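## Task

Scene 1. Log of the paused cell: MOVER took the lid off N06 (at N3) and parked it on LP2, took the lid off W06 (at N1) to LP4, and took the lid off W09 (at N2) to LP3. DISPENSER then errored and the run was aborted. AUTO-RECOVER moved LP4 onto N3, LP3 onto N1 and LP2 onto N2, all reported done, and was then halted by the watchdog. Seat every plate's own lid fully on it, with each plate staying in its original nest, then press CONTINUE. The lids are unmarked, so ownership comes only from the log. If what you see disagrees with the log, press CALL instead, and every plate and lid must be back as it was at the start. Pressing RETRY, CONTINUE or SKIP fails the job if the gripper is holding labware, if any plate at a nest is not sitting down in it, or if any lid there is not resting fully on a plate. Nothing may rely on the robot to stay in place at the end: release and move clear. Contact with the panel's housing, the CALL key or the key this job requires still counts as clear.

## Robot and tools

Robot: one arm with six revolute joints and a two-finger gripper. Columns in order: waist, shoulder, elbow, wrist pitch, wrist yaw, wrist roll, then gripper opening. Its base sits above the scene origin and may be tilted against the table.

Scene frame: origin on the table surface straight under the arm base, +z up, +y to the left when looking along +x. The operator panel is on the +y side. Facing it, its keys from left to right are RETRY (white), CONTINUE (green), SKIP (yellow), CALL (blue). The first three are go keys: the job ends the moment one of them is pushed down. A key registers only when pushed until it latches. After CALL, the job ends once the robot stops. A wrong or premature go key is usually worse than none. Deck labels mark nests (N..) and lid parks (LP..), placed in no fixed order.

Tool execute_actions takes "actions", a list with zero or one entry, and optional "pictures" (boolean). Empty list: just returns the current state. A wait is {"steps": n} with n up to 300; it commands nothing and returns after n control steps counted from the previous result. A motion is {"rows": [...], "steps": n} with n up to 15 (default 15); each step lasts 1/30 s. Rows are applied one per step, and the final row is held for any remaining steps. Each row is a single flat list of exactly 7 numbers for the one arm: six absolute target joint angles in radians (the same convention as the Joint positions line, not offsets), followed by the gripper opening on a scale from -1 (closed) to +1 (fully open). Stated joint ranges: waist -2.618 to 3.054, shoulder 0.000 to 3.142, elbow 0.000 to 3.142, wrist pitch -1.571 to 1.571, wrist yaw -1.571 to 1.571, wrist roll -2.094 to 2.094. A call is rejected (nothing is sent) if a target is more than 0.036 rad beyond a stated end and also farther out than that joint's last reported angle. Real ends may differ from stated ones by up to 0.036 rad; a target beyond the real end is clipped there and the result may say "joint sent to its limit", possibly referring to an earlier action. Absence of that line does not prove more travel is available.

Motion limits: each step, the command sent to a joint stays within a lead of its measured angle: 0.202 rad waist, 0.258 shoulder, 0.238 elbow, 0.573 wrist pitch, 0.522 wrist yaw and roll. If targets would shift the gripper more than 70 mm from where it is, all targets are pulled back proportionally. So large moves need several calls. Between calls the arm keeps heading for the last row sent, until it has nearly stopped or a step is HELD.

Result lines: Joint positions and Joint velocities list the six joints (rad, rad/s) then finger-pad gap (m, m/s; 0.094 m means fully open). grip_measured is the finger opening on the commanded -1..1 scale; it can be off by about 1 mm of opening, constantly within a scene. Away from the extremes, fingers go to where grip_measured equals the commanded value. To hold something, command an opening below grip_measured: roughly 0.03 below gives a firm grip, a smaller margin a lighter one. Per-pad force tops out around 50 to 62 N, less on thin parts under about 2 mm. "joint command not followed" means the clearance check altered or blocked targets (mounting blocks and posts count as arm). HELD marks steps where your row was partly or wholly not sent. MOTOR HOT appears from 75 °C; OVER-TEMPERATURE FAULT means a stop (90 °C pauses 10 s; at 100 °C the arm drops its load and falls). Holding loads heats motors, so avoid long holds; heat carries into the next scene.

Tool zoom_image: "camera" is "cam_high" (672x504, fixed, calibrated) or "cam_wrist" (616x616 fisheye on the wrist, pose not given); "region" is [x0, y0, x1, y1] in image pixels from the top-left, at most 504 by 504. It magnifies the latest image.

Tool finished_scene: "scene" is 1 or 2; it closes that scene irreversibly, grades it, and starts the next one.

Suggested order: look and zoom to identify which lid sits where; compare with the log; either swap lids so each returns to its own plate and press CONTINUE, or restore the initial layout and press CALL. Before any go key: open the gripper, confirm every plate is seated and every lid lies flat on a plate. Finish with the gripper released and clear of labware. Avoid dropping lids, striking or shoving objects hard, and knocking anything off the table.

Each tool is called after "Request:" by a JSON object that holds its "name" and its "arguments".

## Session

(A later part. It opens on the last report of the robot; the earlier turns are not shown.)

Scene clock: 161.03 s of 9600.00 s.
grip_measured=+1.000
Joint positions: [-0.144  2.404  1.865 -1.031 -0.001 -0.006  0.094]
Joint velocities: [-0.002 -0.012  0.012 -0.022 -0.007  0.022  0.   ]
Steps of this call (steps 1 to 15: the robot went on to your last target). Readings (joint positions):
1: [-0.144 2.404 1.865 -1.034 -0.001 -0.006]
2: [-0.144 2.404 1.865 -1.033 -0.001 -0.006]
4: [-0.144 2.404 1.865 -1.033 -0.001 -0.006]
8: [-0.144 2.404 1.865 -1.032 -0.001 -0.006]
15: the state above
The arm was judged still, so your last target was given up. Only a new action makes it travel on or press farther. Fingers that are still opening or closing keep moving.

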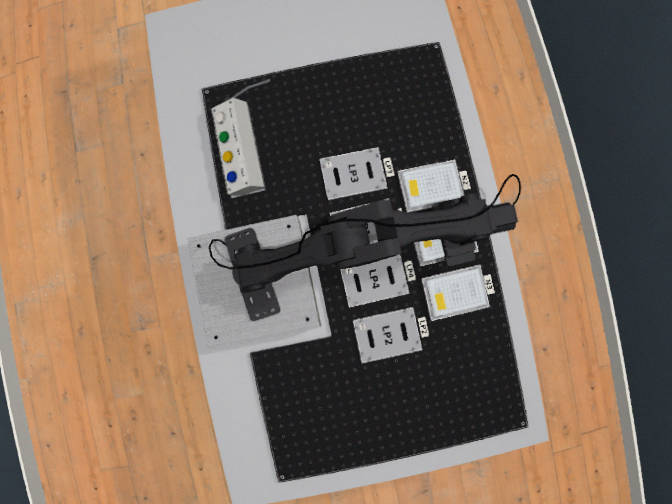

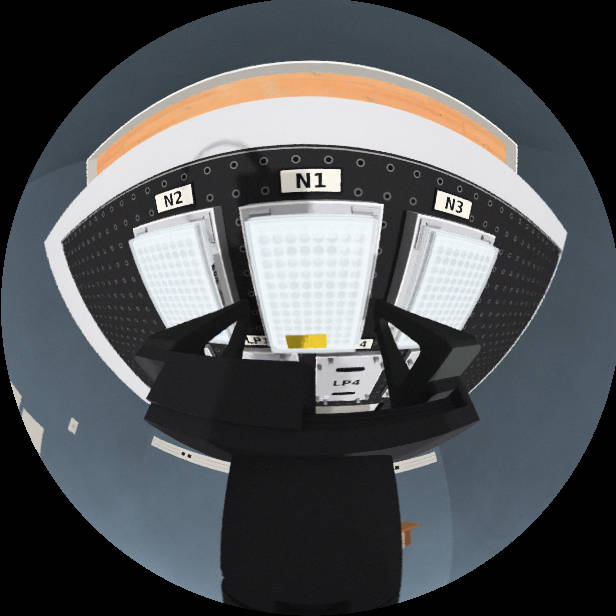

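Request:
{"name": "execute_actions", "arguments": {"actions": [{"rows": [[-0.15, 2.389, 1.85, -1.0, 0.0, 0.0, 1],[-0.15, 2.389, 1.84, -0.99, 0.0, 0.0, 1],[-0.15, 2.389, 1.83, -0.98, 0.0, 0.0, 1],[-0.15, 2.389, 1.823, -0.972, 0.0, 0.0, 1]], "steps": 15}], "pictures": false}}

Request:
{"name": "execute_actions", "arguments": {"actions": [{"steps": 15}]}}

Request:
{"name": "zoom_image", "arguments": {"camera": "cam_wrist", "region": [200, 200, 420, 380]}}

Scene clock: 166.43 s of 9600.00 s.
grip_measured=+1.000
Joint positions: [-0.144  2.404  1.828 -0.996 -0.001 -0.006  0.094]
Joint velocities: [-0.002  0.007 -0.017 -0.037  0.007 -0.037  0.   ]
Steps of this call (steps 1 to 90: nothing new was sent; then 1.90 s passed at rest; steps 91 to 105: all 15 steps of this action). Readings (joint positions):
91: [-0.144 2.404 1.865 -1.030 -0.001 -0.006]
92: [-0.144 2.404 1.863 -1.026 -0.001 -0.006]
94: [-0.144 2.404 1.850 -1.012 -0.001 -0.006]
98: [-0.144 2.404 1.828 -1.004 -0.001 -0.006]
105: the state above

Scene clock: 166.93 s of 9600.00 s.
grip_measured=+1.000
Joint positions: [-0.144  2.404  1.828 -0.993 -0.001 -0.006  0.094]
Joint velocities: [-0.002  0.017  0.002  0.007 -0.022 -0.007  0.   ]
Steps of this call (steps 1 to 15: the robot went on to your last target). Readings (joint positions):
1: [-0.144 2.404 1.828 -0.995 -0.001 -0.006]
2: [-0.144 2.404 1.828 -0.994 -0.001 -0.006]
4: [-0.144 2.404 1.828 -0.994 -0.001 -0.006]
8: [-0.144 2.404 1.828 -0.994 -0.001 -0.006]
15: the state above
The arm was judged still, so your last target was given up. Only a new action makes it travel on or press farther. Fingers that are still opening or closing keep moving.

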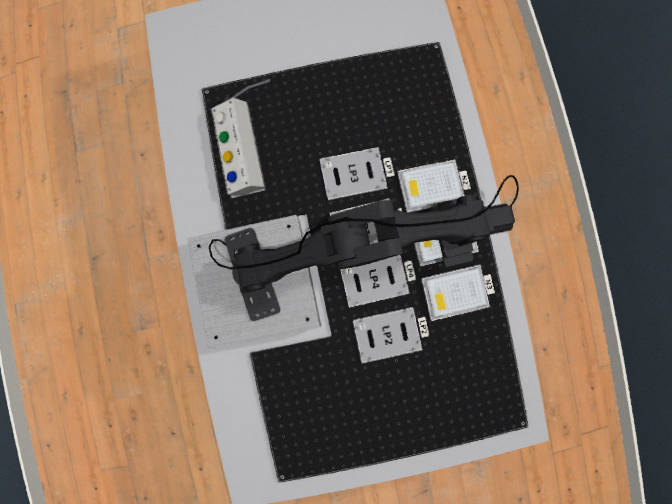

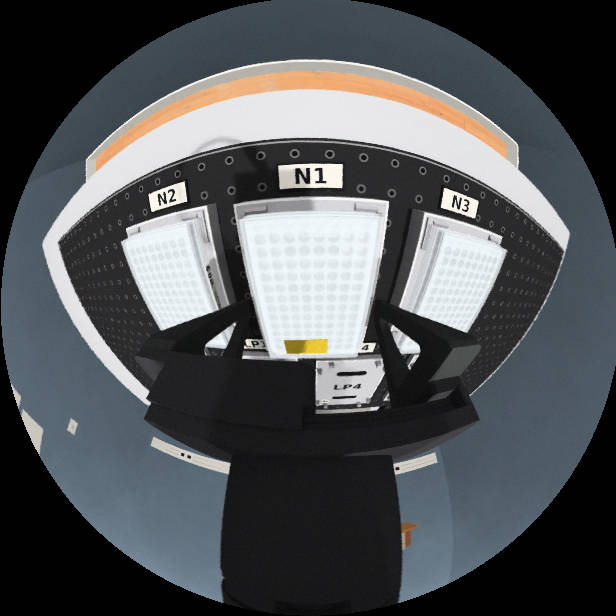

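Region (200, 200, 420, 380) of cam_wrist's 616x616 image, scaled by 2.291, with more detail than that image has; it fills the top 412 rows of this view, and the rest is white.

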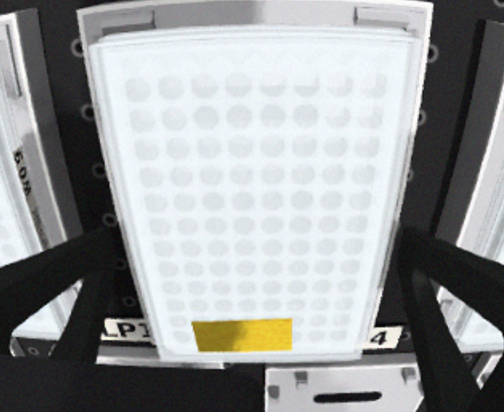

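Request:
{"name": "execute_actions", "arguments": {"actions": [{"rows": [[-0.15, 2.389, 1.823, -0.972, 0.0, 0.0, 0.97],[-0.15, 2.389, 1.823, -0.972, 0.0, 0.0, 0.95],[-0.15, 2.389, 1.823, -0.972, 0.0, 0.0, 0.93],[-0.15, 2.389, 1.823, -0.972, 0.0, 0.0, 0.91],[-0.15, 2.389, 1.823, -0.972, 0.0, 0.0, 0.89],[-0.15, 2.389, 1.823, -0.972, 0.0, 0.0, 0.87],[-0.15, 2.389, 1.823, -0.972, 0.0, 0.0, 0.86],[-0.15, 2.389, 1.823, -0.972, 0.0, 0.0, 0.85],[-0.15, 2.389, 1.823, -0.972, 0.0, 0.0, 0.84],[-0.15, 2.389, 1.823, -0.972, 0.0, 0.0, 0.83],[-0.15, 2.389, 1.823, -0.972, 0.0, 0.0, 0.82],[-0.15, 2.389, 1.823, -0.972, 0.0, 0.0, 0.81],[-0.15, 2.389, 1.823, -0.972, 0.0, 0.0, 0.80],[-0.15, 2.389, 1.823, -0.972, 0.0, 0.0, 0.79],[-0.15, 2.389, 1.823, -0.972, 0.0, 0.0, 0.78]], "steps": 15}], "pictures": false}}

Request:
{"name": "execute_actions", "arguments": {"actions": [{"steps": 10}], "pictures": false}}

Scene clock: 173.40 s of 9600.00 s.
grip_measured=+0.786
Joint positions: [-0.144  2.404  1.828 -0.993 -0.001 -0.006  0.084]
Joint velocities: [ 0.007 -0.002 -0.012  0.007  0.007  0.022 -0.009]
Steps of this call (steps 1 to 90: nothing new was sent; then 2.97 s passed at rest; steps 91 to 105: all 15 steps of this action). Readings (joint positions):
91: [-0.144 2.404 1.828 -0.993 -0.001 -0.006]
92: [-0.144 2.404 1.828 -0.993 -0.001 -0.006]
94: [-0.144 2.404 1.828 -0.993 -0.001 -0.006]
98: [-0.144 2.404 1.828 -0.993 -0.001 -0.006]
105: the state above

Scene clock: 173.73 s of 9600.00 s.
grip_measured=+0.782
Joint positions: [-0.144  2.404  1.828 -0.993 -0.001 -0.006  0.084]
Joint velocities: [-0.002  0.002  0.007 -0.022  0.007  0.022 -0.   ]
Steps of this call (steps 1 to 10: the robot went on to your last target). Readings (joint positions):
1: [-0.144 2.404 1.828 -0.993 -0.001 -0.006]
2: [-0.144 2.404 1.828 -0.993 -0.001 -0.006]
4: [-0.144 2.404 1.828 -0.993 -0.001 -0.006]
8: [-0.144 2.404 1.828 -0.993 -0.001 -0.006]
10: the state above

Request:
{"name": "execute_actions", "arguments": {"actions": [{"rows": [[-0.15, 2.389, 1.823, -0.972, 0.0, 0.0, 0.775],[-0.15, 2.389, 1.823, -0.972, 0.0, 0.0, 0.77],[-0.15, 2.389, 1.823, -0.972, 0.0, 0.0, 0.765],[-0.15, 2.389, 1.823, -0.972, 0.0, 0.0, 0.76],[-0.15, 2.389, 1.823, -0.972, 0.0, 0.0, 0.755],[-0.15, 2.389, 1.823, -0.972, 0.0, 0.0, 0.75],[-0.15, 2.389, 1.823, -0.972, 0.0, 0.0, 0.745],[-0.15, 2.389, 1.823, -0.972, 0.0, 0.0, 0.74],[-0.15, 2.389, 1.823, -0.972, 0.0, 0.0, 0.735],[-0.15, 2.389, 1.823, -0.972, 0.0, 0.0, 0.73],[-0.15, 2.389, 1.823, -0.972, 0.0, 0.0, 0.725],[-0.15, 2.389, 1.823, -0.972, 0.0, 0.0, 0.72]], "steps": 15}], "pictures": false}}

Request:
{"name": "execute_actions", "arguments": {"actions": [{"steps": 10}]}}

Request:
{"name": "zoom_image", "arguments": {"camera": "cam_wrist", "region": [200, 200, 420, 380]}}

Scene clock: 177.67 s of 9600.00 s.
grip_measured=+0.722
Joint positions: [-0.144  2.404  1.828 -0.993 -0.001 -0.006  0.081]
Joint velocities: [-0.017  0.002 -0.012 -0.037  0.007 -0.022 -0.   ]
Steps of this call (steps 1 to 15: the robot went on to your last target; steps 16 to 90: nothing new was sent; then 0.43 s passed at rest; steps 91 to 105: all 15 steps of this action). Readings (joint positions):
91: [-0.144 2.404 1.828 -0.993 -0.001 -0.006]
92: [-0.144 2.404 1.828 -0.993 -0.001 -0.006]
94: [-0.144 2.404 1.828 -0.993 -0.001 -0.006]
98: [-0.144 2.404 1.828 -0.993 -0.001 -0.006]
105: the state above

Scene clock: 178.00 s of 9600.00 s.
grip_measured=+0.721
Joint positions: [-0.144  2.404  1.828 -0.993 -0.001 -0.006  0.081]
Joint velocities: [ 0.012 -0.007 -0.007  0.066  0.007 -0.007 -0.001]
Steps of this call (steps 1 to 10: the robot went on to your last target). Readings (joint positions):
1: [-0.144 2.404 1.828 -0.993 -0.001 -0.006]
2: [-0.144 2.404 1.828 -0.993 -0.001 -0.006]
4: [-0.144 2.404 1.828 -0.993 -0.001 -0.006]
8: [-0.144 2.404 1.828 -0.993 -0.001 -0.006]
10: the state above

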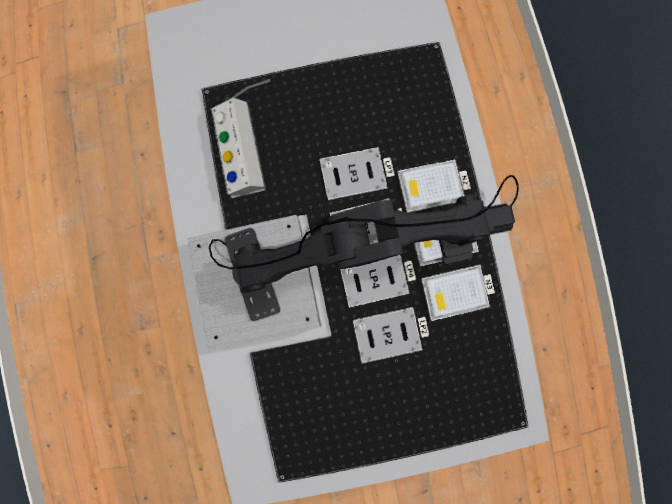

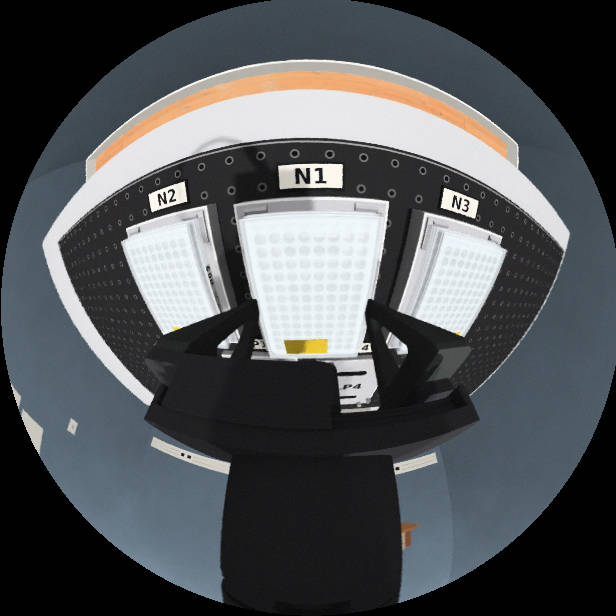

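Region (200, 200, 420, 380) of cam_wrist's 616x616 image, scaled by 2.291, with more detail than that image has; it fills the top 412 rows of this view, and the rest is white.

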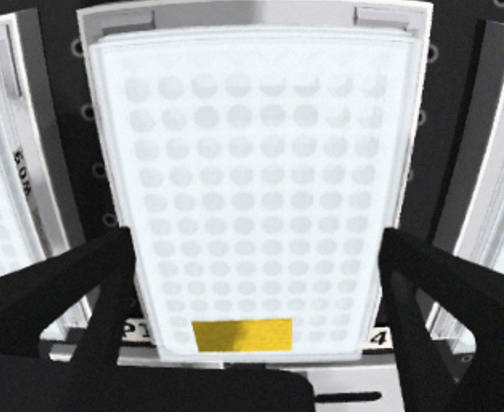

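Request:
{"name": "execute_actions", "arguments": {"actions": [{"rows": [[-0.15, 2.389, 1.823, -0.972, 0.0, 0.0, 1],[-0.15, 2.389, 1.823, -0.972, 0.0, 0.0, 1],[-0.15, 2.389, 1.823, -0.972, 0.0, 0.0, 1],[-0.15, 2.389, 1.823, -0.972, 0.0, 0.0, 1],[-0.15, 2.389, 1.823, -0.972, 0.0, 0.0, 1],[-0.15, 2.389, 1.823, -0.972, 0.0, 0.0, 1],[-0.15, 2.389, 1.823, -0.972, 0.0, 0.0, 1],[-0.15, 2.389, 1.823, -0.972, 0.0, 0.0, 1],[-0.15, 2.389, 1.813, -0.962, 0.0, 0.0, 1],[-0.15, 2.389, 1.803, -0.952, 0.0, 0.0, 1],[-0.15, 2.389, 1.793, -0.942, 0.0, 0.0, 1],[-0.15, 2.389, 1.788, -0.937, 0.0, 0.0, 1]], "steps": 15}], "pictures": false}}

Request:
{"name": "execute_actions", "arguments": {"actions": [{"steps": 20}]}}

Request:
{"name": "zoom_image", "arguments": {"camera": "cam_wrist", "region": [200, 200, 420, 380]}}

Scene clock: 183.97 s of 9600.00 s.
grip_measured=+1.000
Joint positions: [-0.144  2.404  1.796 -0.968 -0.001 -0.006  0.094]
Joint velocities: [ 0.012  0.022 -0.1   -0.022 -0.007  0.051  0.   ]
Steps of this call (steps 1 to 15: the robot went on to your last target; steps 16 to 90: nothing new was sent; then 2.47 s passed at rest; steps 91 to 105: all 15 steps of this action). Readings (joint positions):
91: [-0.144 2.404 1.828 -0.993 -0.001 -0.006]
92: [-0.144 2.404 1.828 -0.993 -0.001 -0.006]
94: [-0.144 2.404 1.828 -0.993 -0.001 -0.006]
98: [-0.144 2.404 1.828 -0.993 -0.001 -0.006]
105: the state above

Scene clock: 184.63 s of 9600.00 s.
grip_measured=+1.000
Joint positions: [-0.144  2.404  1.793 -0.958 -0.001 -0.006  0.094]
Joint velocities: [-0.012  0.007  0.002 -0.022 -0.007  0.022  0.   ]
Steps of this call (steps 1 to 15: the robot went on to your last target; steps 16 to 20: nothing new was sent). Readings (joint positions):
1: [-0.144 2.404 1.794 -0.968 -0.001 -0.006]
2: [-0.144 2.404 1.793 -0.968 -0.001 -0.006]
4: [-0.144 2.404 1.793 -0.965 -0.001 -0.006]
8: [-0.144 2.404 1.793 -0.961 -0.001 -0.006]
20: the state above
The arm was judged still, so your last target was given up. Only a new action makes it travel on or press farther. Fingers that are still opening or closing keep moving.

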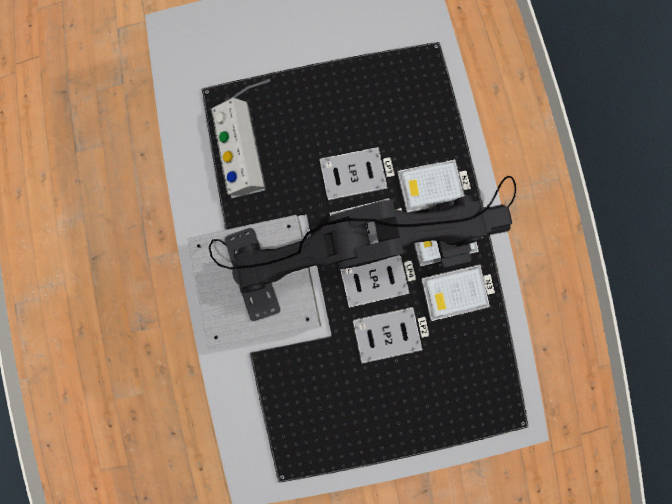

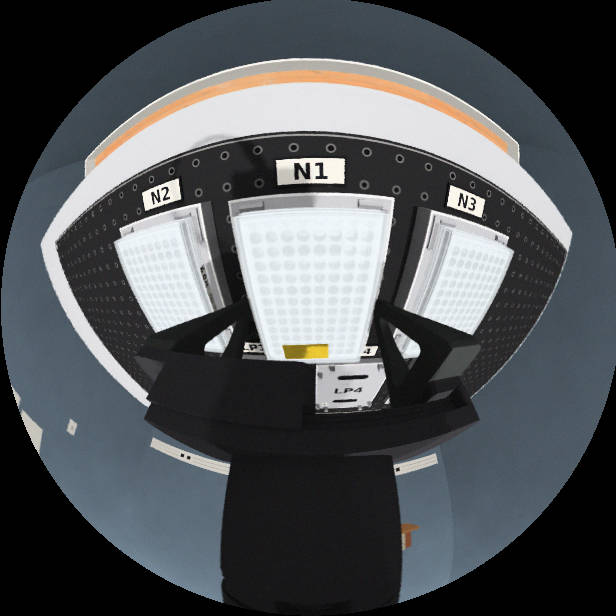

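Region (200, 200, 420, 380) of cam_wrist's 616x616 image, scaled by 2.291, with more detail than that image has; it fills the top 412 rows of this view, and the rest is white.

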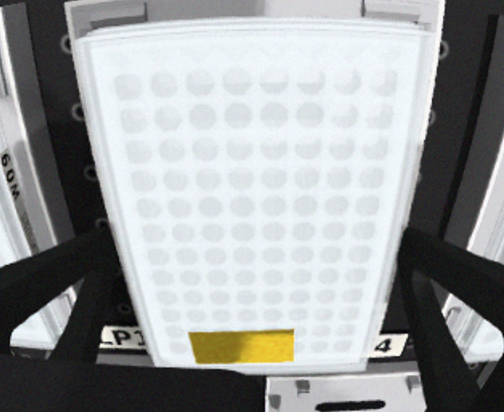

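Request:
{"name": "execute_actions", "arguments": {"actions": [{"rows": [[-0.15, 2.389, 1.788, -0.937, 0.0, 0.0, 0.97],[-0.15, 2.389, 1.788, -0.937, 0.0, 0.0, 0.95],[-0.15, 2.389, 1.788, -0.937, 0.0, 0.0, 0.93],[-0.15, 2.389, 1.788, -0.937, 0.0, 0.0, 0.91],[-0.15, 2.389, 1.788, -0.937, 0.0, 0.0, 0.89],[-0.15, 2.389, 1.788, -0.937, 0.0, 0.0, 0.87],[-0.15, 2.389, 1.788, -0.937, 0.0, 0.0, 0.86],[-0.15, 2.389, 1.788, -0.937, 0.0, 0.0, 0.85],[-0.15, 2.389, 1.788, -0.937, 0.0, 0.0, 0.84],[-0.15, 2.389, 1.788, -0.937, 0.0, 0.0, 0.83],[-0.15, 2.389, 1.788, -0.937, 0.0, 0.0, 0.82],[-0.15, 2.389, 1.788, -0.937, 0.0, 0.0, 0.81],[-0.15, 2.389, 1.788, -0.937, 0.0, 0.0, 0.80],[-0.15, 2.389, 1.788, -0.937, 0.0, 0.0, 0.79],[-0.15, 2.389, 1.788, -0.937, 0.0, 0.0, 0.78]], "steps": 15}], "pictures": false}}

Request:
{"name": "execute_actions", "arguments": {"actions": [{"steps": 10}], "pictures": false}}

Scene clock: 189.67 s of 9600.00 s.
grip_measured=+0.796
Joint positions: [-0.144  2.404  1.793 -0.958 -0.001 -0.006  0.084]
Joint velocities: [-0.007 -0.002 -0.002  0.007  0.022 -0.066 -0.004]
Steps of this call (steps 1 to 90: nothing new was sent; then 1.53 s passed at rest; steps 91 to 105: all 15 steps of this action). Readings (joint positions):
91: [-0.144 2.404 1.793 -0.958 -0.001 -0.006]
92: [-0.144 2.404 1.793 -0.958 -0.001 -0.006]
94: [-0.144 2.404 1.793 -0.958 -0.001 -0.006]
98: [-0.144 2.404 1.793 -0.958 -0.001 -0.006]
105: the state above

Scene clock: 190.00 s of 9600.00 s.
grip_measured=+0.794
Joint positions: [-0.144  2.404  1.793 -0.958 -0.001 -0.006  0.084]
Joint velocities: [-0.012 -0.012 -0.012 -0.022  0.007 -0.022  0.   ]
Steps of this call (steps 1 to 10: the robot went on to your last target). Readings (joint positions):
1: [-0.144 2.404 1.793 -0.958 -0.001 -0.006]
2: [-0.144 2.404 1.793 -0.958 -0.001 -0.006]
4: [-0.144 2.404 1.793 -0.958 -0.001 -0.006]
8: [-0.144 2.404 1.793 -0.958 -0.001 -0.006]
10: the state above

Request:
{"name": "execute_actions", "arguments": {"actions": [{"rows": [[-0.15, 2.389, 1.788, -0.937, 0.0, 0.0, 0.775],[-0.15, 2.389, 1.788, -0.937, 0.0, 0.0, 0.77],[-0.15, 2.389, 1.788, -0.937, 0.0, 0.0, 0.765],[-0.15, 2.389, 1.788, -0.937, 0.0, 0.0, 0.76]], "steps": 12}]}}

Request:
{"name": "zoom_image", "arguments": {"camera": "cam_wrist", "region": [200, 200, 420, 380]}}

Scene clock: 192.93 s of 9600.00 s.
grip_measured=+0.782
Joint positions: [-0.144  2.404  1.793 -0.958 -0.001 -0.006  0.084]
Joint velocities: [-0.017 -0.002  0.007 -0.022 -0.081  0.051 -0.001]
Steps of this call (steps 1 to 15: the robot went on to your last target; steps 16 to 76: nothing new was sent; steps 77 to 88: all 12 steps of this action). Readings (joint positions):
77: [-0.144 2.404 1.793 -0.958 -0.001 -0.006]
78: [-0.144 2.404 1.793 -0.958 -0.001 -0.006]
80: [-0.144 2.404 1.793 -0.958 -0.001 -0.006]
84: [-0.144 2.404 1.793 -0.958 -0.001 -0.006]
88: the state above

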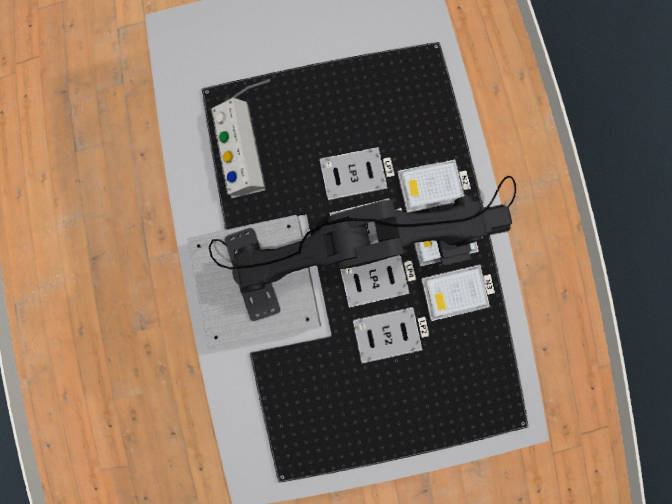

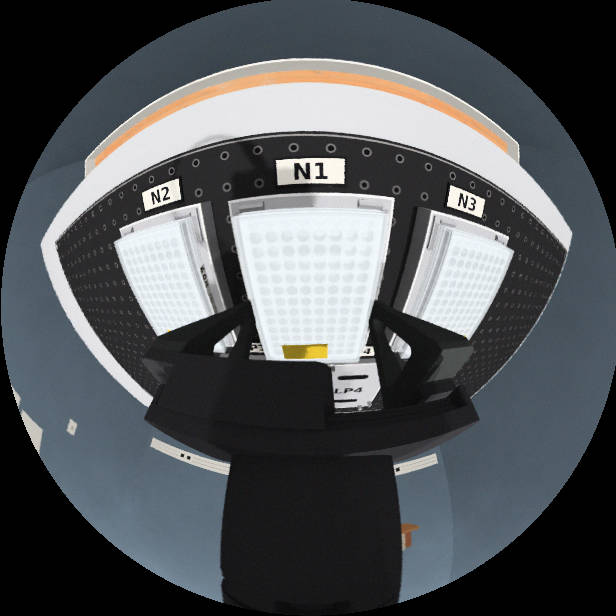

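Region (200, 200, 420, 380) of cam_wrist's 616x616 image, scaled by 2.291, with more detail than that image has; it fills the top 412 rows of this view, and the rest is white.

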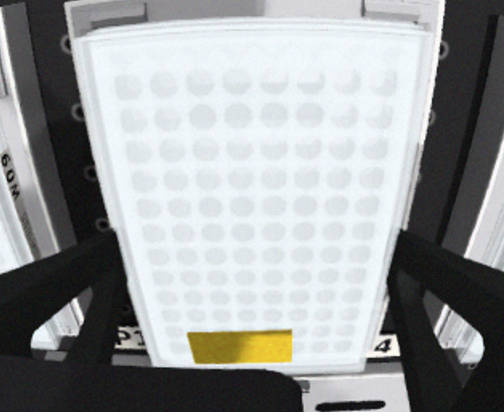

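Request:
{"name": "execute_actions", "arguments": {"actions": [{"rows": [[-0.15, 2.389, 1.788, -0.937, 0.0, 0.0, 0.755],[-0.15, 2.385, 1.795, -0.945, 0.0, 0.0, 0.75],[-0.15, 2.38, 1.803, -0.955, 0.0, 0.0, 0.75],[-0.15, 2.375, 1.811, -0.965, 0.0, 0.0, 0.75],[-0.15, 2.371, 1.819, -0.974, 0.0, 0.0, 0.75],[-0.15, 2.3685, 1.8225, -0.980, 0.0, 0.0, 0.75],[-0.15, 2.366, 1.826, -0.986, 0.0, 0.0, 0.75],[-0.15, 2.3635, 1.8295, -0.993, 0.0, 0.0, 0.75],[-0.15, 2.361, 1.833, -0.999, 0.0, 0.0, 0.75],[-0.15, 2.358, 1.8365, -1.005, 0.0, 0.0, 0.75],[-0.15, 2.355, 1.840, -1.012, 0.0, 0.0, 0.75],[-0.15, 2.352, 1.843, -1.018, 0.0, 0.0, 0.75],[-0.15, 2.349, 1.846, -1.024, 0.0, 0.0, 0.75],[-0.15, 2.346, 1.849, -1.030, 0.0, 0.0, 0.75],[-0.15, 2.343, 1.852, -1.037, 0.0, 0.0, 0.75]], "steps": 15}], "pictures": false}}

Request:
{"name": "execute_actions", "arguments": {"actions": [{"steps": 15}]}}

Scene clock: 205.73 s of 9600.00 s.
grip_measured=+0.782
Joint positions: [-0.144  2.392  1.816 -0.998 -0.001 -0.006  0.084]
Joint velocities: [ 0.002 -0.129  0.1   -0.154  0.066  0.051  0.   ]
Steps of this call (steps 1 to 15: the robot went on to your last target; steps 16 to 90: nothing new was sent; then 9.30 s passed at rest; steps 91 to 105: all 15 steps of this action). Readings (joint positions):
91: [-0.144 2.404 1.793 -0.958 -0.001 -0.006]
92: [-0.144 2.404 1.793 -0.958 -0.001 -0.006]
94: [-0.144 2.404 1.793 -0.958 -0.001 -0.006]
98: [-0.144 2.404 1.794 -0.963 -0.001 -0.006]
105: the state above

Scene clock: 206.23 s of 9600.00 s.
grip_measured=+0.782
Joint positions: [-0.144  2.373  1.828 -1.02  -0.001 -0.006  0.084]
Joint velocities: [-0.012  0.002 -0.012  0.022 -0.022  0.022  0.001]
Steps of this call (steps 1 to 15: the robot went on to your last target). Readings (joint positions):
1: [-0.144 2.388 1.819 -1.003 -0.001 -0.006]
2: [-0.144 2.384 1.822 -1.006 -0.001 -0.006]
4: [-0.144 2.377 1.826 -1.011 -0.001 -0.006]
8: [-0.144 2.373 1.828 -1.015 -0.001 -0.006]
15: the state above

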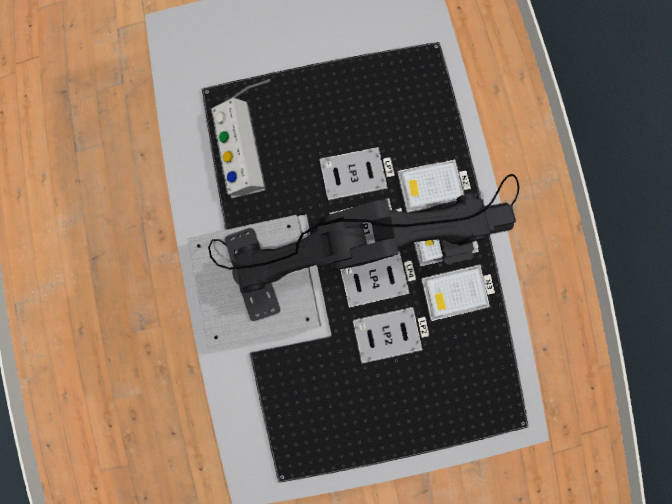

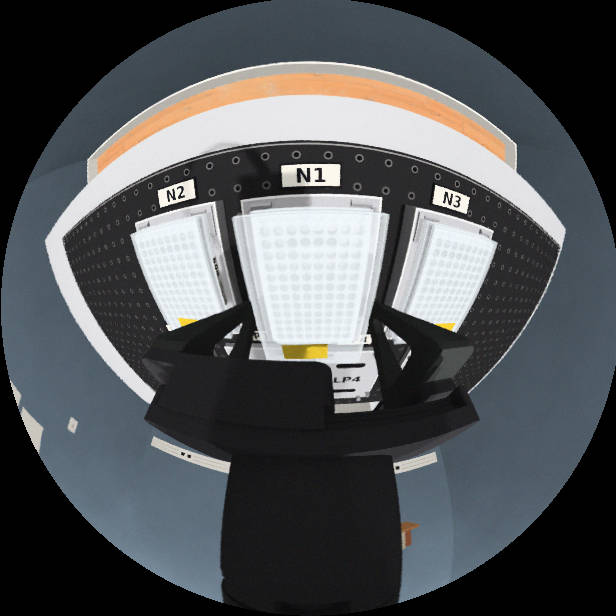

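Request:
{"name": "execute_actions", "arguments": {"actions": [{"rows": [[-0.15, 2.340, 1.857, -1.045, 0.0, 0.0, 0.75],[-0.15, 2.337, 1.862, -1.053, 0.0, 0.0, 0.75],[-0.15, 2.334, 1.867, -1.061, 0.0, 0.0, 0.75],[-0.15, 2.331, 1.872, -1.069, 0.0, 0.0, 0.75],[-0.15, 2.328, 1.877, -1.077, 0.0, 0.0, 0.75],[-0.15, 2.325, 1.882, -1.085, 0.0, 0.0, 0.75],[-0.15, 2.322, 1.887, -1.093, 0.0, 0.0, 0.75],[-0.15, 2.319, 1.892, -1.10, 0.0, 0.0, 0.75]], "steps": 15}], "pictures": false}}

Request:
{"name": "execute_actions", "arguments": {"actions": [{"rows": [[-0.1297, 2.299, 1.85, -1.052, 0.0, 0.0082, 0.75],[-0.1214, 2.279, 1.82, -1.040, 0.0, 0.0165, 0.75],[-0.1131, 2.259, 1.785, -1.029, 0.0, 0.0247, 0.75],[-0.1048, 2.240, 1.75, -1.018, 0.0, 0.0329, 0.75],[-0.0965, 2.220, 1.716, -1.006, 0.0, 0.0412, 0.75],[-0.0882, 2.200, 1.684, -0.995, 0.0, 0.0494, 0.75],[-0.0799, 2.180, 1.652, -0.984, 0.0, 0.0576, 0.75],[-0.0716, 2.160, 1.620, -0.972, 0.0, 0.0659, 0.75],[-0.0633, 2.140, 1.588, -0.961, 0.0, 0.0741, 0.75],[-0.055, 2.120, 1.557, -0.950, 0.0, 0.0823, 0.75],[-0.0467, 2.100, 1.525, -0.938, 0.0, 0.0906, 0.75],[-0.0384, 2.081, 1.494, -0.927, 0.0, 0.0988, 0.75],[-0.0301, 2.061, 1.462, -0.916, 0.0, 0.107, 0.75],[-0.0218, 2.041, 1.431, -0.904, 0.0, 0.1153, 0.75],[-0.0135, 2.021, 1.399, -0.893, 0.0, 0.1235, 0.75]], "steps": 15}], "pictures": false}}

Request:
{"name": "execute_actions", "arguments": {"actions": [{"rows": [[-0.0052, 2.001, 1.368, -0.882, 0.0, 0.1317, 0.75],[0.0031, 1.981, 1.336, -0.870, 0.0, 0.14, 0.75],[0.0114, 1.961, 1.305, -0.859, 0.0, 0.1482, 0.75],[0.0197, 1.942, 1.273, -0.848, 0.0, 0.1564, 0.75],[0.028, 1.922, 1.242, -0.836, 0.0, 0.1647, 0.75],[0.0363, 1.902, 1.210, -0.825, 0.0, 0.1729, 0.75],[0.0446, 1.882, 1.178, -0.814, 0.0, 0.1811, 0.75],[0.0529, 1.862, 1.147, -0.802, 0.0, 0.1894, 0.75],[0.0612, 1.842, 1.115, -0.791, 0.0, 0.1976, 0.75],[0.0695, 1.822, 1.084, -0.780, 0.0, 0.2058, 0.75],[0.0778, 1.802, 1.052, -0.768, 0.0, 0.2141, 0.75],[0.0861, 1.783, 1.020, -0.757, 0.0, 0.2223, 0.75],[0.0944, 1.763, 0.989, -0.746, 0.0, 0.2305, 0.75],[0.1027, 1.743, 0.957, -0.734, 0.0, 0.2388, 0.75],[0.111, 1.723, 0.925, -0.723, 0.0, 0.247, 0.75]], "steps": 15}], "pictures": false}}

Request:
{"name": "execute_actions", "arguments": {"actions": [{"steps": 30}]}}

Scene clock: 227.50 s of 9600.00 s.
grip_measured=+0.782
Joint positions: [-0.144  2.35   1.867 -1.077 -0.001 -0.006  0.084]
Joint velocities: [-0.017 -0.027  0.012 -0.037 -0.007  0.007  0.   ]
Steps of this call (steps 1 to 15: the robot went on to your last target; steps 16 to 90: nothing new was sent; then 17.77 s passed at rest; steps 91 to 105: all 15 steps of this action). Readings (joint positions):
91: [-0.144 2.373 1.828 -1.022 -0.001 -0.006]
92: [-0.144 2.373 1.828 -1.023 -0.001 -0.006]
94: [-0.144 2.373 1.833 -1.034 -0.001 -0.006]
98: [-0.144 2.370 1.853 -1.058 -0.001 -0.006]
105: the state above

Scene clock: 228.00 s of 9600.00 s.
grip_measured=+0.782
Joint positions: [-0.031  2.087  1.458 -0.957 -0.     0.084  0.084]
Joint velocities: [ 0.217 -0.584 -0.896  0.3   -0.007  0.212  0.001]
Steps of this call (steps 1 to 15: all 15 steps of this action). Readings (joint positions):
1: [-0.144 2.347 1.866 -1.075 -0.001 -0.005]
2: [-0.143 2.341 1.855 -1.068 -0.001 -0.002]
4: [-0.135 2.313 1.809 -1.050 -0.000 0.007]
8: [-0.100 2.230 1.679 -1.024 -0.000 0.031]
15: the state above

Scene clock: 228.50 s of 9600.00 s.
grip_measured=+0.782
Joint positions: [ 0.09   1.787  0.985 -0.79  -0.     0.206  0.084]
Joint velocities: [ 0.227 -0.584 -0.911  0.33   0.022  0.168  0.001]
Steps of this call (steps 1 to 15: all 15 steps of this action). Readings (joint positions):
1: [-0.024 2.067 1.427 -0.946 -0.000 0.092]
2: [-0.016 2.048 1.395 -0.935 -0.000 0.100]
4: [-0.001 2.008 1.332 -0.913 -0.000 0.116]
8: [0.031 1.928 1.206 -0.868 -0.000 0.148]
15: the state above

Scene clock: 229.50 s of 9600.00 s.
grip_measured=+0.782
Joint positions: [ 0.106  1.754  0.926 -0.744 -0.     0.24   0.084]
Joint velocities: [ 0.007  0.002  0.007  0.007 -0.051 -0.051  0.   ]
Steps of this call (steps 1 to 30: the robot went on to your last target). Readings (joint positions):
1: [0.098 1.770 0.959 -0.784 -0.000 0.213]
2: [0.103 1.760 0.941 -0.784 -0.000 0.218]
4: [0.106 1.754 0.927 -0.781 -0.000 0.226]
8: [0.106 1.754 0.926 -0.760 -0.000 0.235]
30: the state above
The arm was judged still, so your last target was given up. Only a new action makes it travel on or press farther. Fingers that are still opening or closing keep moving.

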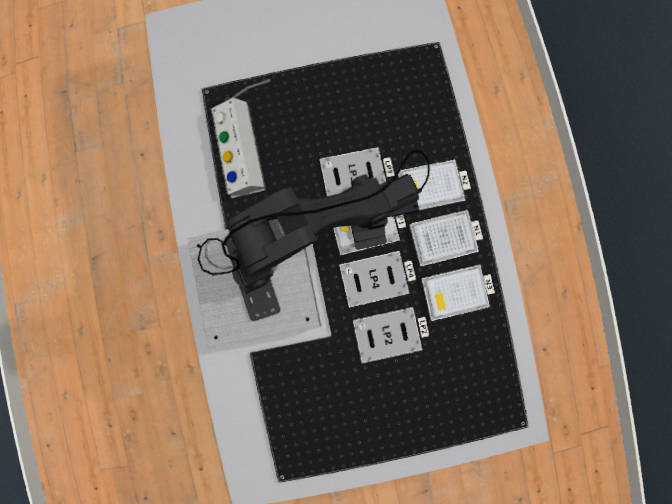

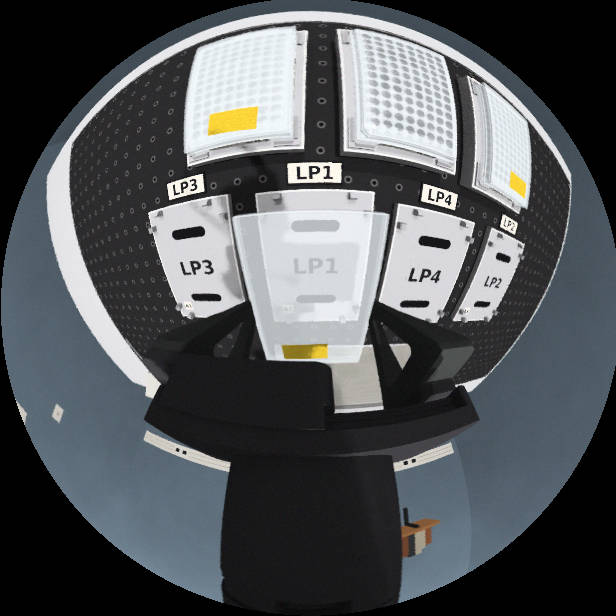

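Request:
{"name": "execute_actions", "arguments": {"actions": [{"rows": [[0.111, 1.735, 0.923, -0.718, 0.0, 0.247, 0.75],[0.111, 1.749, 0.920, -0.712, 0.0, 0.247, 0.75],[0.111, 1.756, 0.916, -0.702, 0.0, 0.247, 0.75],[0.111, 1.763, 0.911, -0.691, 0.0, 0.247, 0.75],[0.111, 1.770, 0.907, -0.680, 0.0, 0.247, 0.75],[0.111, 1.777, 0.902, -0.670, 0.0, 0.247, 0.75],[0.111, 1.784, 0.898, -0.659, 0.0, 0.247, 0.75],[0.111, 1.790, 0.893, -0.648, 0.0, 0.247, 0.75],[0.111, 1.797, 0.889, -0.638, 0.0, 0.247, 0.75],[0.111, 1.804, 0.884, -0.627, 0.0, 0.247, 0.75],[0.111, 1.811, 0.880, -0.616, 0.0, 0.247, 0.75],[0.111, 1.818, 0.876, -0.606, 0.0, 0.247, 0.75],[0.111, 1.824, 0.872, -0.595, 0.0, 0.247, 0.75]], "steps": 15}], "pictures": false}}

Request:
{"name": "execute_actions", "arguments": {"actions": [{"steps": 25}]}}

Request:
{"name": "zoom_image", "arguments": {"camera": "cam_wrist", "region": [190, 160, 430, 380]}}

Scene clock: 235.40 s of 9600.00 s.
grip_measured=+0.782
Joint positions: [ 0.106  1.814  0.881 -0.643 -0.     0.24   0.084]
Joint velocities: [-0.007  0.149 -0.09   0.183 -0.125 -0.066 -0.001]
Steps of this call (steps 1 to 90: nothing new was sent; then 2.40 s passed at rest; steps 91 to 105: all 15 steps of this action). Readings (joint positions):
91: [0.106 1.754 0.926 -0.744 -0.000 0.240]
92: [0.106 1.754 0.926 -0.743 -0.000 0.240]
94: [0.106 1.754 0.926 -0.736 -0.000 0.240]
98: [0.106 1.760 0.914 -0.703 -0.000 0.240]
105: the state above

Scene clock: 236.23 s of 9600.00 s.
grip_measured=+0.782
Joint positions: [ 0.106  1.819  0.877 -0.616 -0.     0.24   0.084]
Joint velocities: [-0.012 -0.002 -0.012 -0.022 -0.007  0.007 -0.001]
Steps of this call (steps 1 to 25: the robot went on to your last target). Readings (joint positions):
1: [0.106 1.817 0.878 -0.639 -0.000 0.240]
2: [0.106 1.819 0.877 -0.636 -0.000 0.240]
4: [0.106 1.819 0.877 -0.631 -0.000 0.240]
8: [0.106 1.819 0.877 -0.621 -0.000 0.240]
25: the state above

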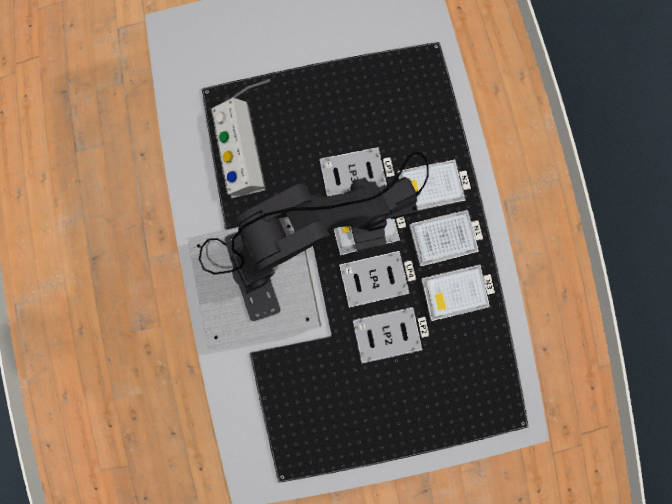

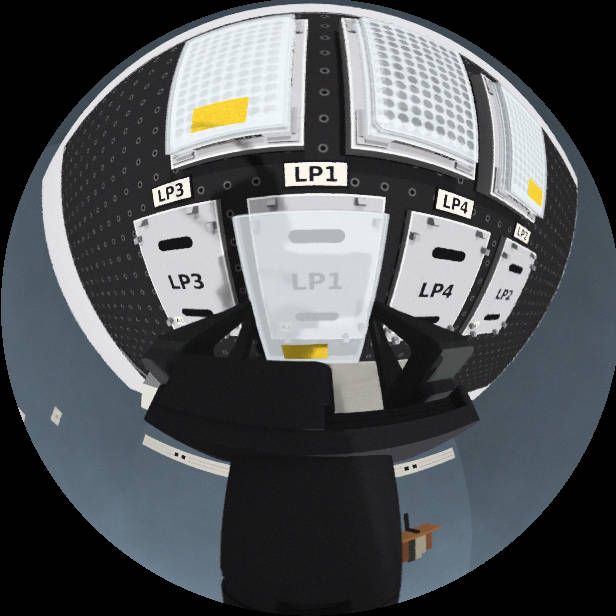

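Region (190, 160, 430, 380) of cam_wrist's 616x616 image, scaled by 2.100, with more detail than that image has; it fills the top 462 rows of this view, and the rest is white.

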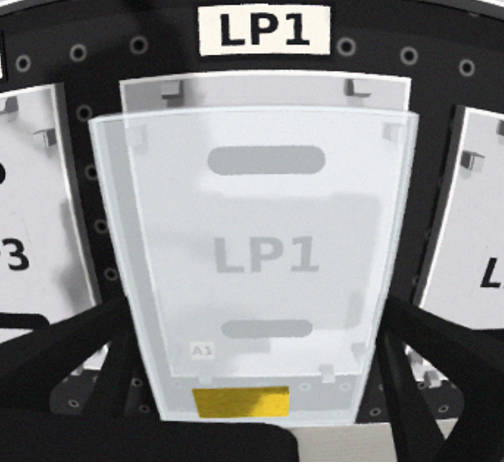

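Request:
{"name": "execute_actions", "arguments": {"actions": [{"rows": [[0.100, 1.828, 0.895, -0.595, 0.0, 0.235, 0.75],[0.097, 1.833, 0.903, -0.593, 0.0, 0.232, 0.75],[0.094, 1.839, 0.907, -0.591, 0.0, 0.229, 0.75],[0.091, 1.845, 0.910, -0.589, 0.0, 0.227, 0.75],[0.088, 1.851, 0.913, -0.587, 0.0, 0.225, 0.75],[0.086, 1.857, 0.916, -0.585, 0.0, 0.223, 0.75],[0.084, 1.863, 0.919, -0.583, 0.0, 0.221, 0.75],[0.082, 1.869, 0.922, -0.582, 0.0, 0.220, 0.75]], "steps": 15}], "pictures": false}}

Request:
{"name": "execute_actions", "arguments": {"actions": [{"steps": 20}]}}

Request:
{"name": "zoom_image", "arguments": {"camera": "cam_wrist", "region": [190, 160, 430, 380]}}

Scene clock: 251.60 s of 9600.00 s.
grip_measured=+0.782
Joint positions: [ 0.09   1.859  0.896 -0.603 -0.     0.228  0.084]
Joint velocities: [-0.017 -0.007 -0.002 -0.007 -0.037  0.007  0.   ]
Steps of this call (steps 1 to 15: the robot went on to your last target; steps 16 to 90: nothing new was sent; then 11.87 s passed at rest; steps 91 to 105: all 15 steps of this action). Readings (joint positions):
91: [0.106 1.819 0.877 -0.616 -0.000 0.240]
92: [0.106 1.819 0.877 -0.616 -0.000 0.240]
94: [0.105 1.820 0.878 -0.615 -0.000 0.238]
98: [0.095 1.844 0.892 -0.610 -0.000 0.233]
105: the state above

Scene clock: 252.27 s of 9600.00 s.
grip_measured=+0.782
Joint positions: [ 0.09   1.859  0.896 -0.603 -0.     0.227  0.084]
Joint velocities: [ 0.002 -0.012  0.012 -0.007  0.022 -0.037 -0.001]
Steps of this call (steps 1 to 15: the robot went on to your last target; steps 16 to 20: nothing new was sent). Readings (joint positions):
1: [0.090 1.859 0.896 -0.603 -0.000 0.228]
2: [0.090 1.859 0.896 -0.603 -0.000 0.227]
4: [0.090 1.859 0.896 -0.603 -0.000 0.227]
8: [0.090 1.859 0.896 -0.603 -0.000 0.227]
20: the state above
The arm was judged still, so your last target was given up. Only a new action makes it travel on or press farther. Fingers that are still opening or closing keep moving.

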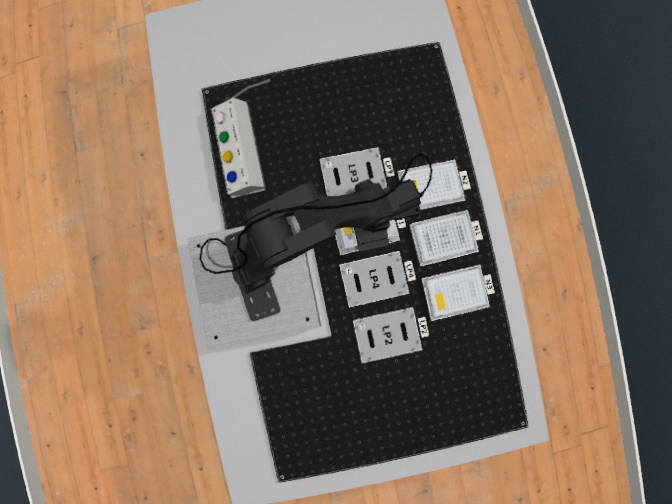

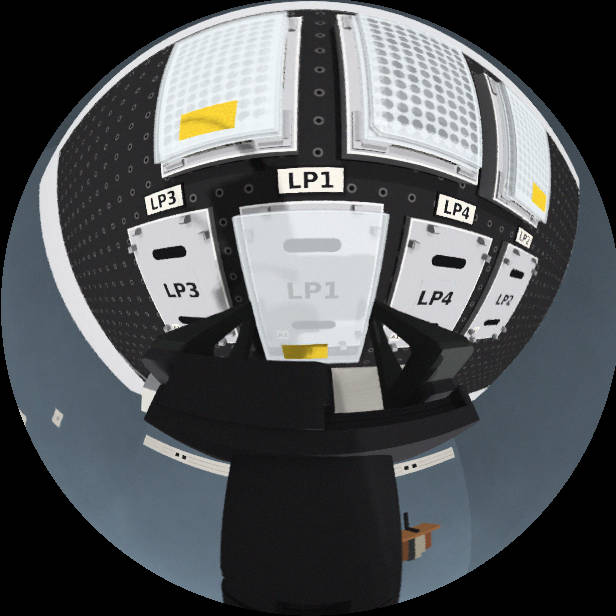

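Region (190, 160, 430, 380) of cam_wrist's 616x616 image, scaled by 2.100, with more detail than that image has; it fills the top 462 rows of this view, and the rest is white.

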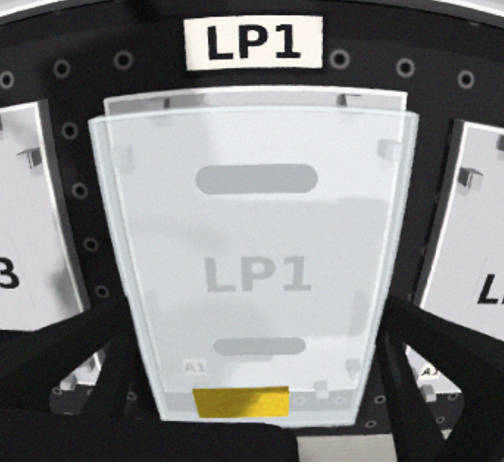

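Request:
{"name": "execute_actions", "arguments": {"actions": [{"rows": [[0.082, 1.872, 0.895, -0.576, 0.0, 0.220, 0.75],[0.082, 1.875, 0.891, -0.570, 0.0, 0.220, 0.75],[0.082, 1.878, 0.888, -0.565, 0.0, 0.220, 0.75],[0.082, 1.881, 0.885, -0.560, 0.0, 0.220, 0.75],[0.082, 1.884, 0.883, -0.555, 0.0, 0.220, 0.75],[0.082, 1.887, 0.880, -0.550, 0.0, 0.220, 0.75],[0.082, 1.890, 0.877, -0.544, 0.0, 0.220, 0.75],[0.082, 1.892, 0.875, -0.539, 0.0, 0.220, 0.75]], "steps": 15}], "pictures": false}}

Request:
{"name": "execute_actions", "arguments": {"actions": [{"steps": 20}]}}

Request:
{"name": "zoom_image", "arguments": {"camera": "cam_wrist", "region": [190, 160, 430, 380]}}

Scene clock: 259.27 s of 9600.00 s.
grip_measured=+0.782
Joint positions: [ 0.09   1.882  0.883 -0.566 -0.     0.227  0.084]
Joint velocities: [-0.007  0.002 -0.007 -0.007 -0.022 -0.007 -0.   ]
Steps of this call (steps 1 to 90: nothing new was sent; then 3.50 s passed at rest; steps 91 to 105: all 15 steps of this action). Readings (joint positions):
91: [0.090 1.859 0.896 -0.602 -0.000 0.227]
92: [0.090 1.859 0.896 -0.601 -0.000 0.227]
94: [0.090 1.859 0.896 -0.596 -0.000 0.227]
98: [0.090 1.871 0.895 -0.577 -0.000 0.227]
105: the state above

Scene clock: 259.93 s of 9600.00 s.
grip_measured=+0.782
Joint positions: [ 0.09   1.882  0.883 -0.56  -0.     0.227  0.084]
Joint velocities: [ 0.007 -0.002  0.002 -0.007 -0.007 -0.007 -0.   ]
Steps of this call (steps 1 to 15: the robot went on to your last target; steps 16 to 20: nothing new was sent). Readings (joint positions):
1: [0.090 1.882 0.883 -0.565 -0.000 0.227]
2: [0.090 1.882 0.883 -0.564 -0.000 0.227]
4: [0.090 1.882 0.883 -0.562 -0.000 0.227]
8: [0.090 1.882 0.883 -0.561 -0.000 0.227]
20: the state above
The arm was judged still, so your last target was given up. Only a new action makes it travel on or press farther. Fingers that are still opening or closing keep moving.

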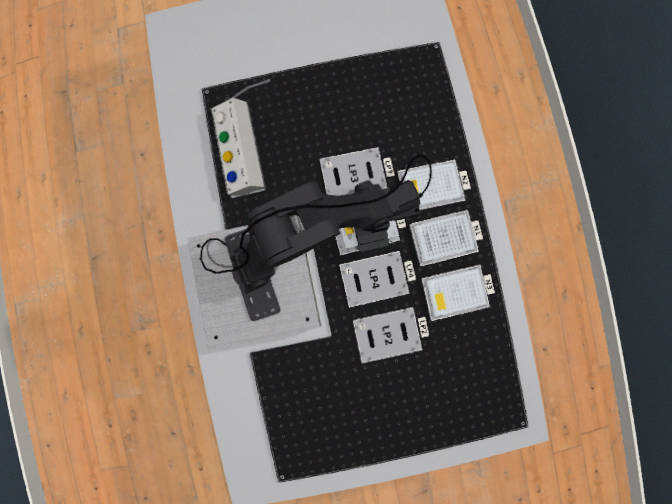

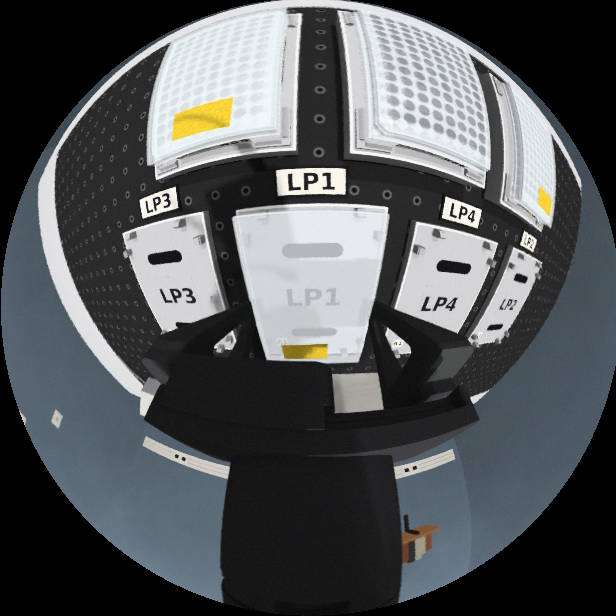

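Region (190, 160, 430, 380) of cam_wrist's 616x616 image, scaled by 2.100, with more detail than that image has; it fills the top 462 rows of this view, and the rest is white.

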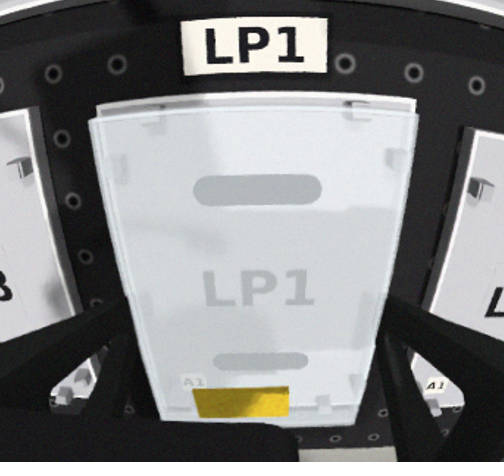

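Request:
{"name": "execute_actions", "arguments": {"actions": [{"rows": [[0.082, 1.892, 0.872, -0.539, 0.0, 0.220, 0.75],[0.082, 1.892, 0.869, -0.539, 0.0, 0.220, 0.75],[0.082, 1.892, 0.866, -0.539, 0.0, 0.220, 0.75],[0.082, 1.892, 0.864, -0.539, 0.0, 0.220, 0.75]], "steps": 15}], "pictures": false}}

Request:
{"name": "execute_actions", "arguments": {"actions": [{"steps": 10}]}}

Request:
{"name": "zoom_image", "arguments": {"camera": "cam_wrist", "region": [190, 160, 430, 380]}}

Scene clock: 276.27 s of 9600.00 s.
grip_measured=+0.782
Joint positions: [ 0.09   1.882  0.883 -0.56  -0.     0.227  0.084]
Joint velocities: [ 0.002  0.002  0.002 -0.081 -0.022 -0.007  0.   ]
Steps of this call (steps 1 to 90: nothing new was sent; then 12.83 s passed at rest; steps 91 to 105: all 15 steps of this action). Readings (joint positions):
91: [0.090 1.882 0.883 -0.560 -0.000 0.227]
92: [0.090 1.882 0.883 -0.560 -0.000 0.227]
94: [0.090 1.882 0.883 -0.560 -0.000 0.227]
98: [0.090 1.882 0.883 -0.560 -0.000 0.227]
105: the state above

Scene clock: 276.60 s of 9600.00 s.
grip_measured=+0.782
Joint positions: [ 0.09   1.882  0.883 -0.56  -0.     0.227  0.084]
Joint velocities: [-0.007 -0.002 -0.007  0.022  0.007  0.007  0.   ]
Steps of this call (steps 1 to 10: the robot went on to your last target). Readings (joint positions):
1: [0.090 1.882 0.883 -0.560 -0.000 0.227]
2: [0.090 1.882 0.883 -0.560 -0.000 0.227]
4: [0.090 1.882 0.883 -0.560 -0.000 0.227]
8: [0.090 1.882 0.883 -0.560 -0.000 0.227]
10: the state above

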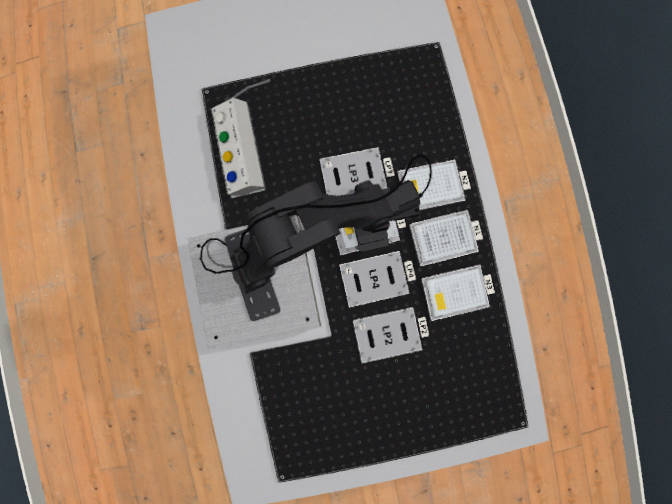

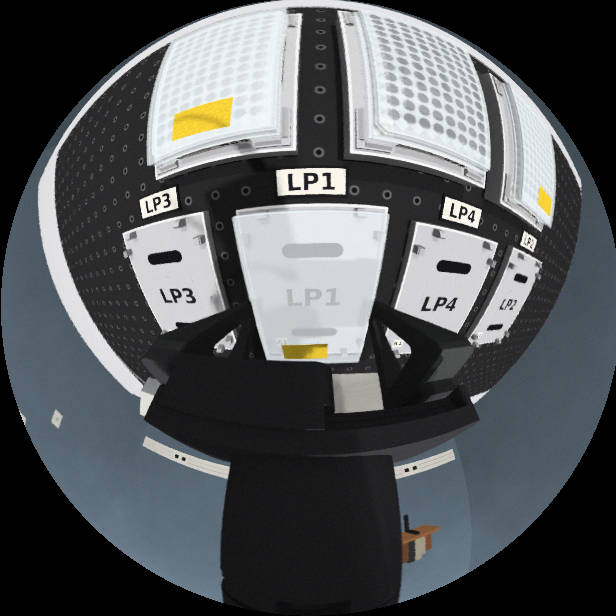

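Region (190, 160, 430, 380) of cam_wrist's 616x616 image, scaled by 2.100, with more detail than that image has; it fills the top 462 rows of this view, and the rest is white.

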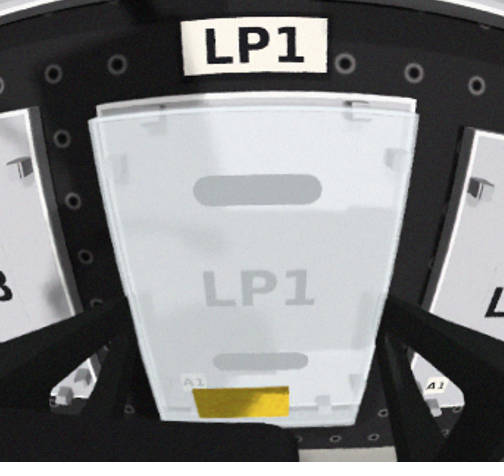

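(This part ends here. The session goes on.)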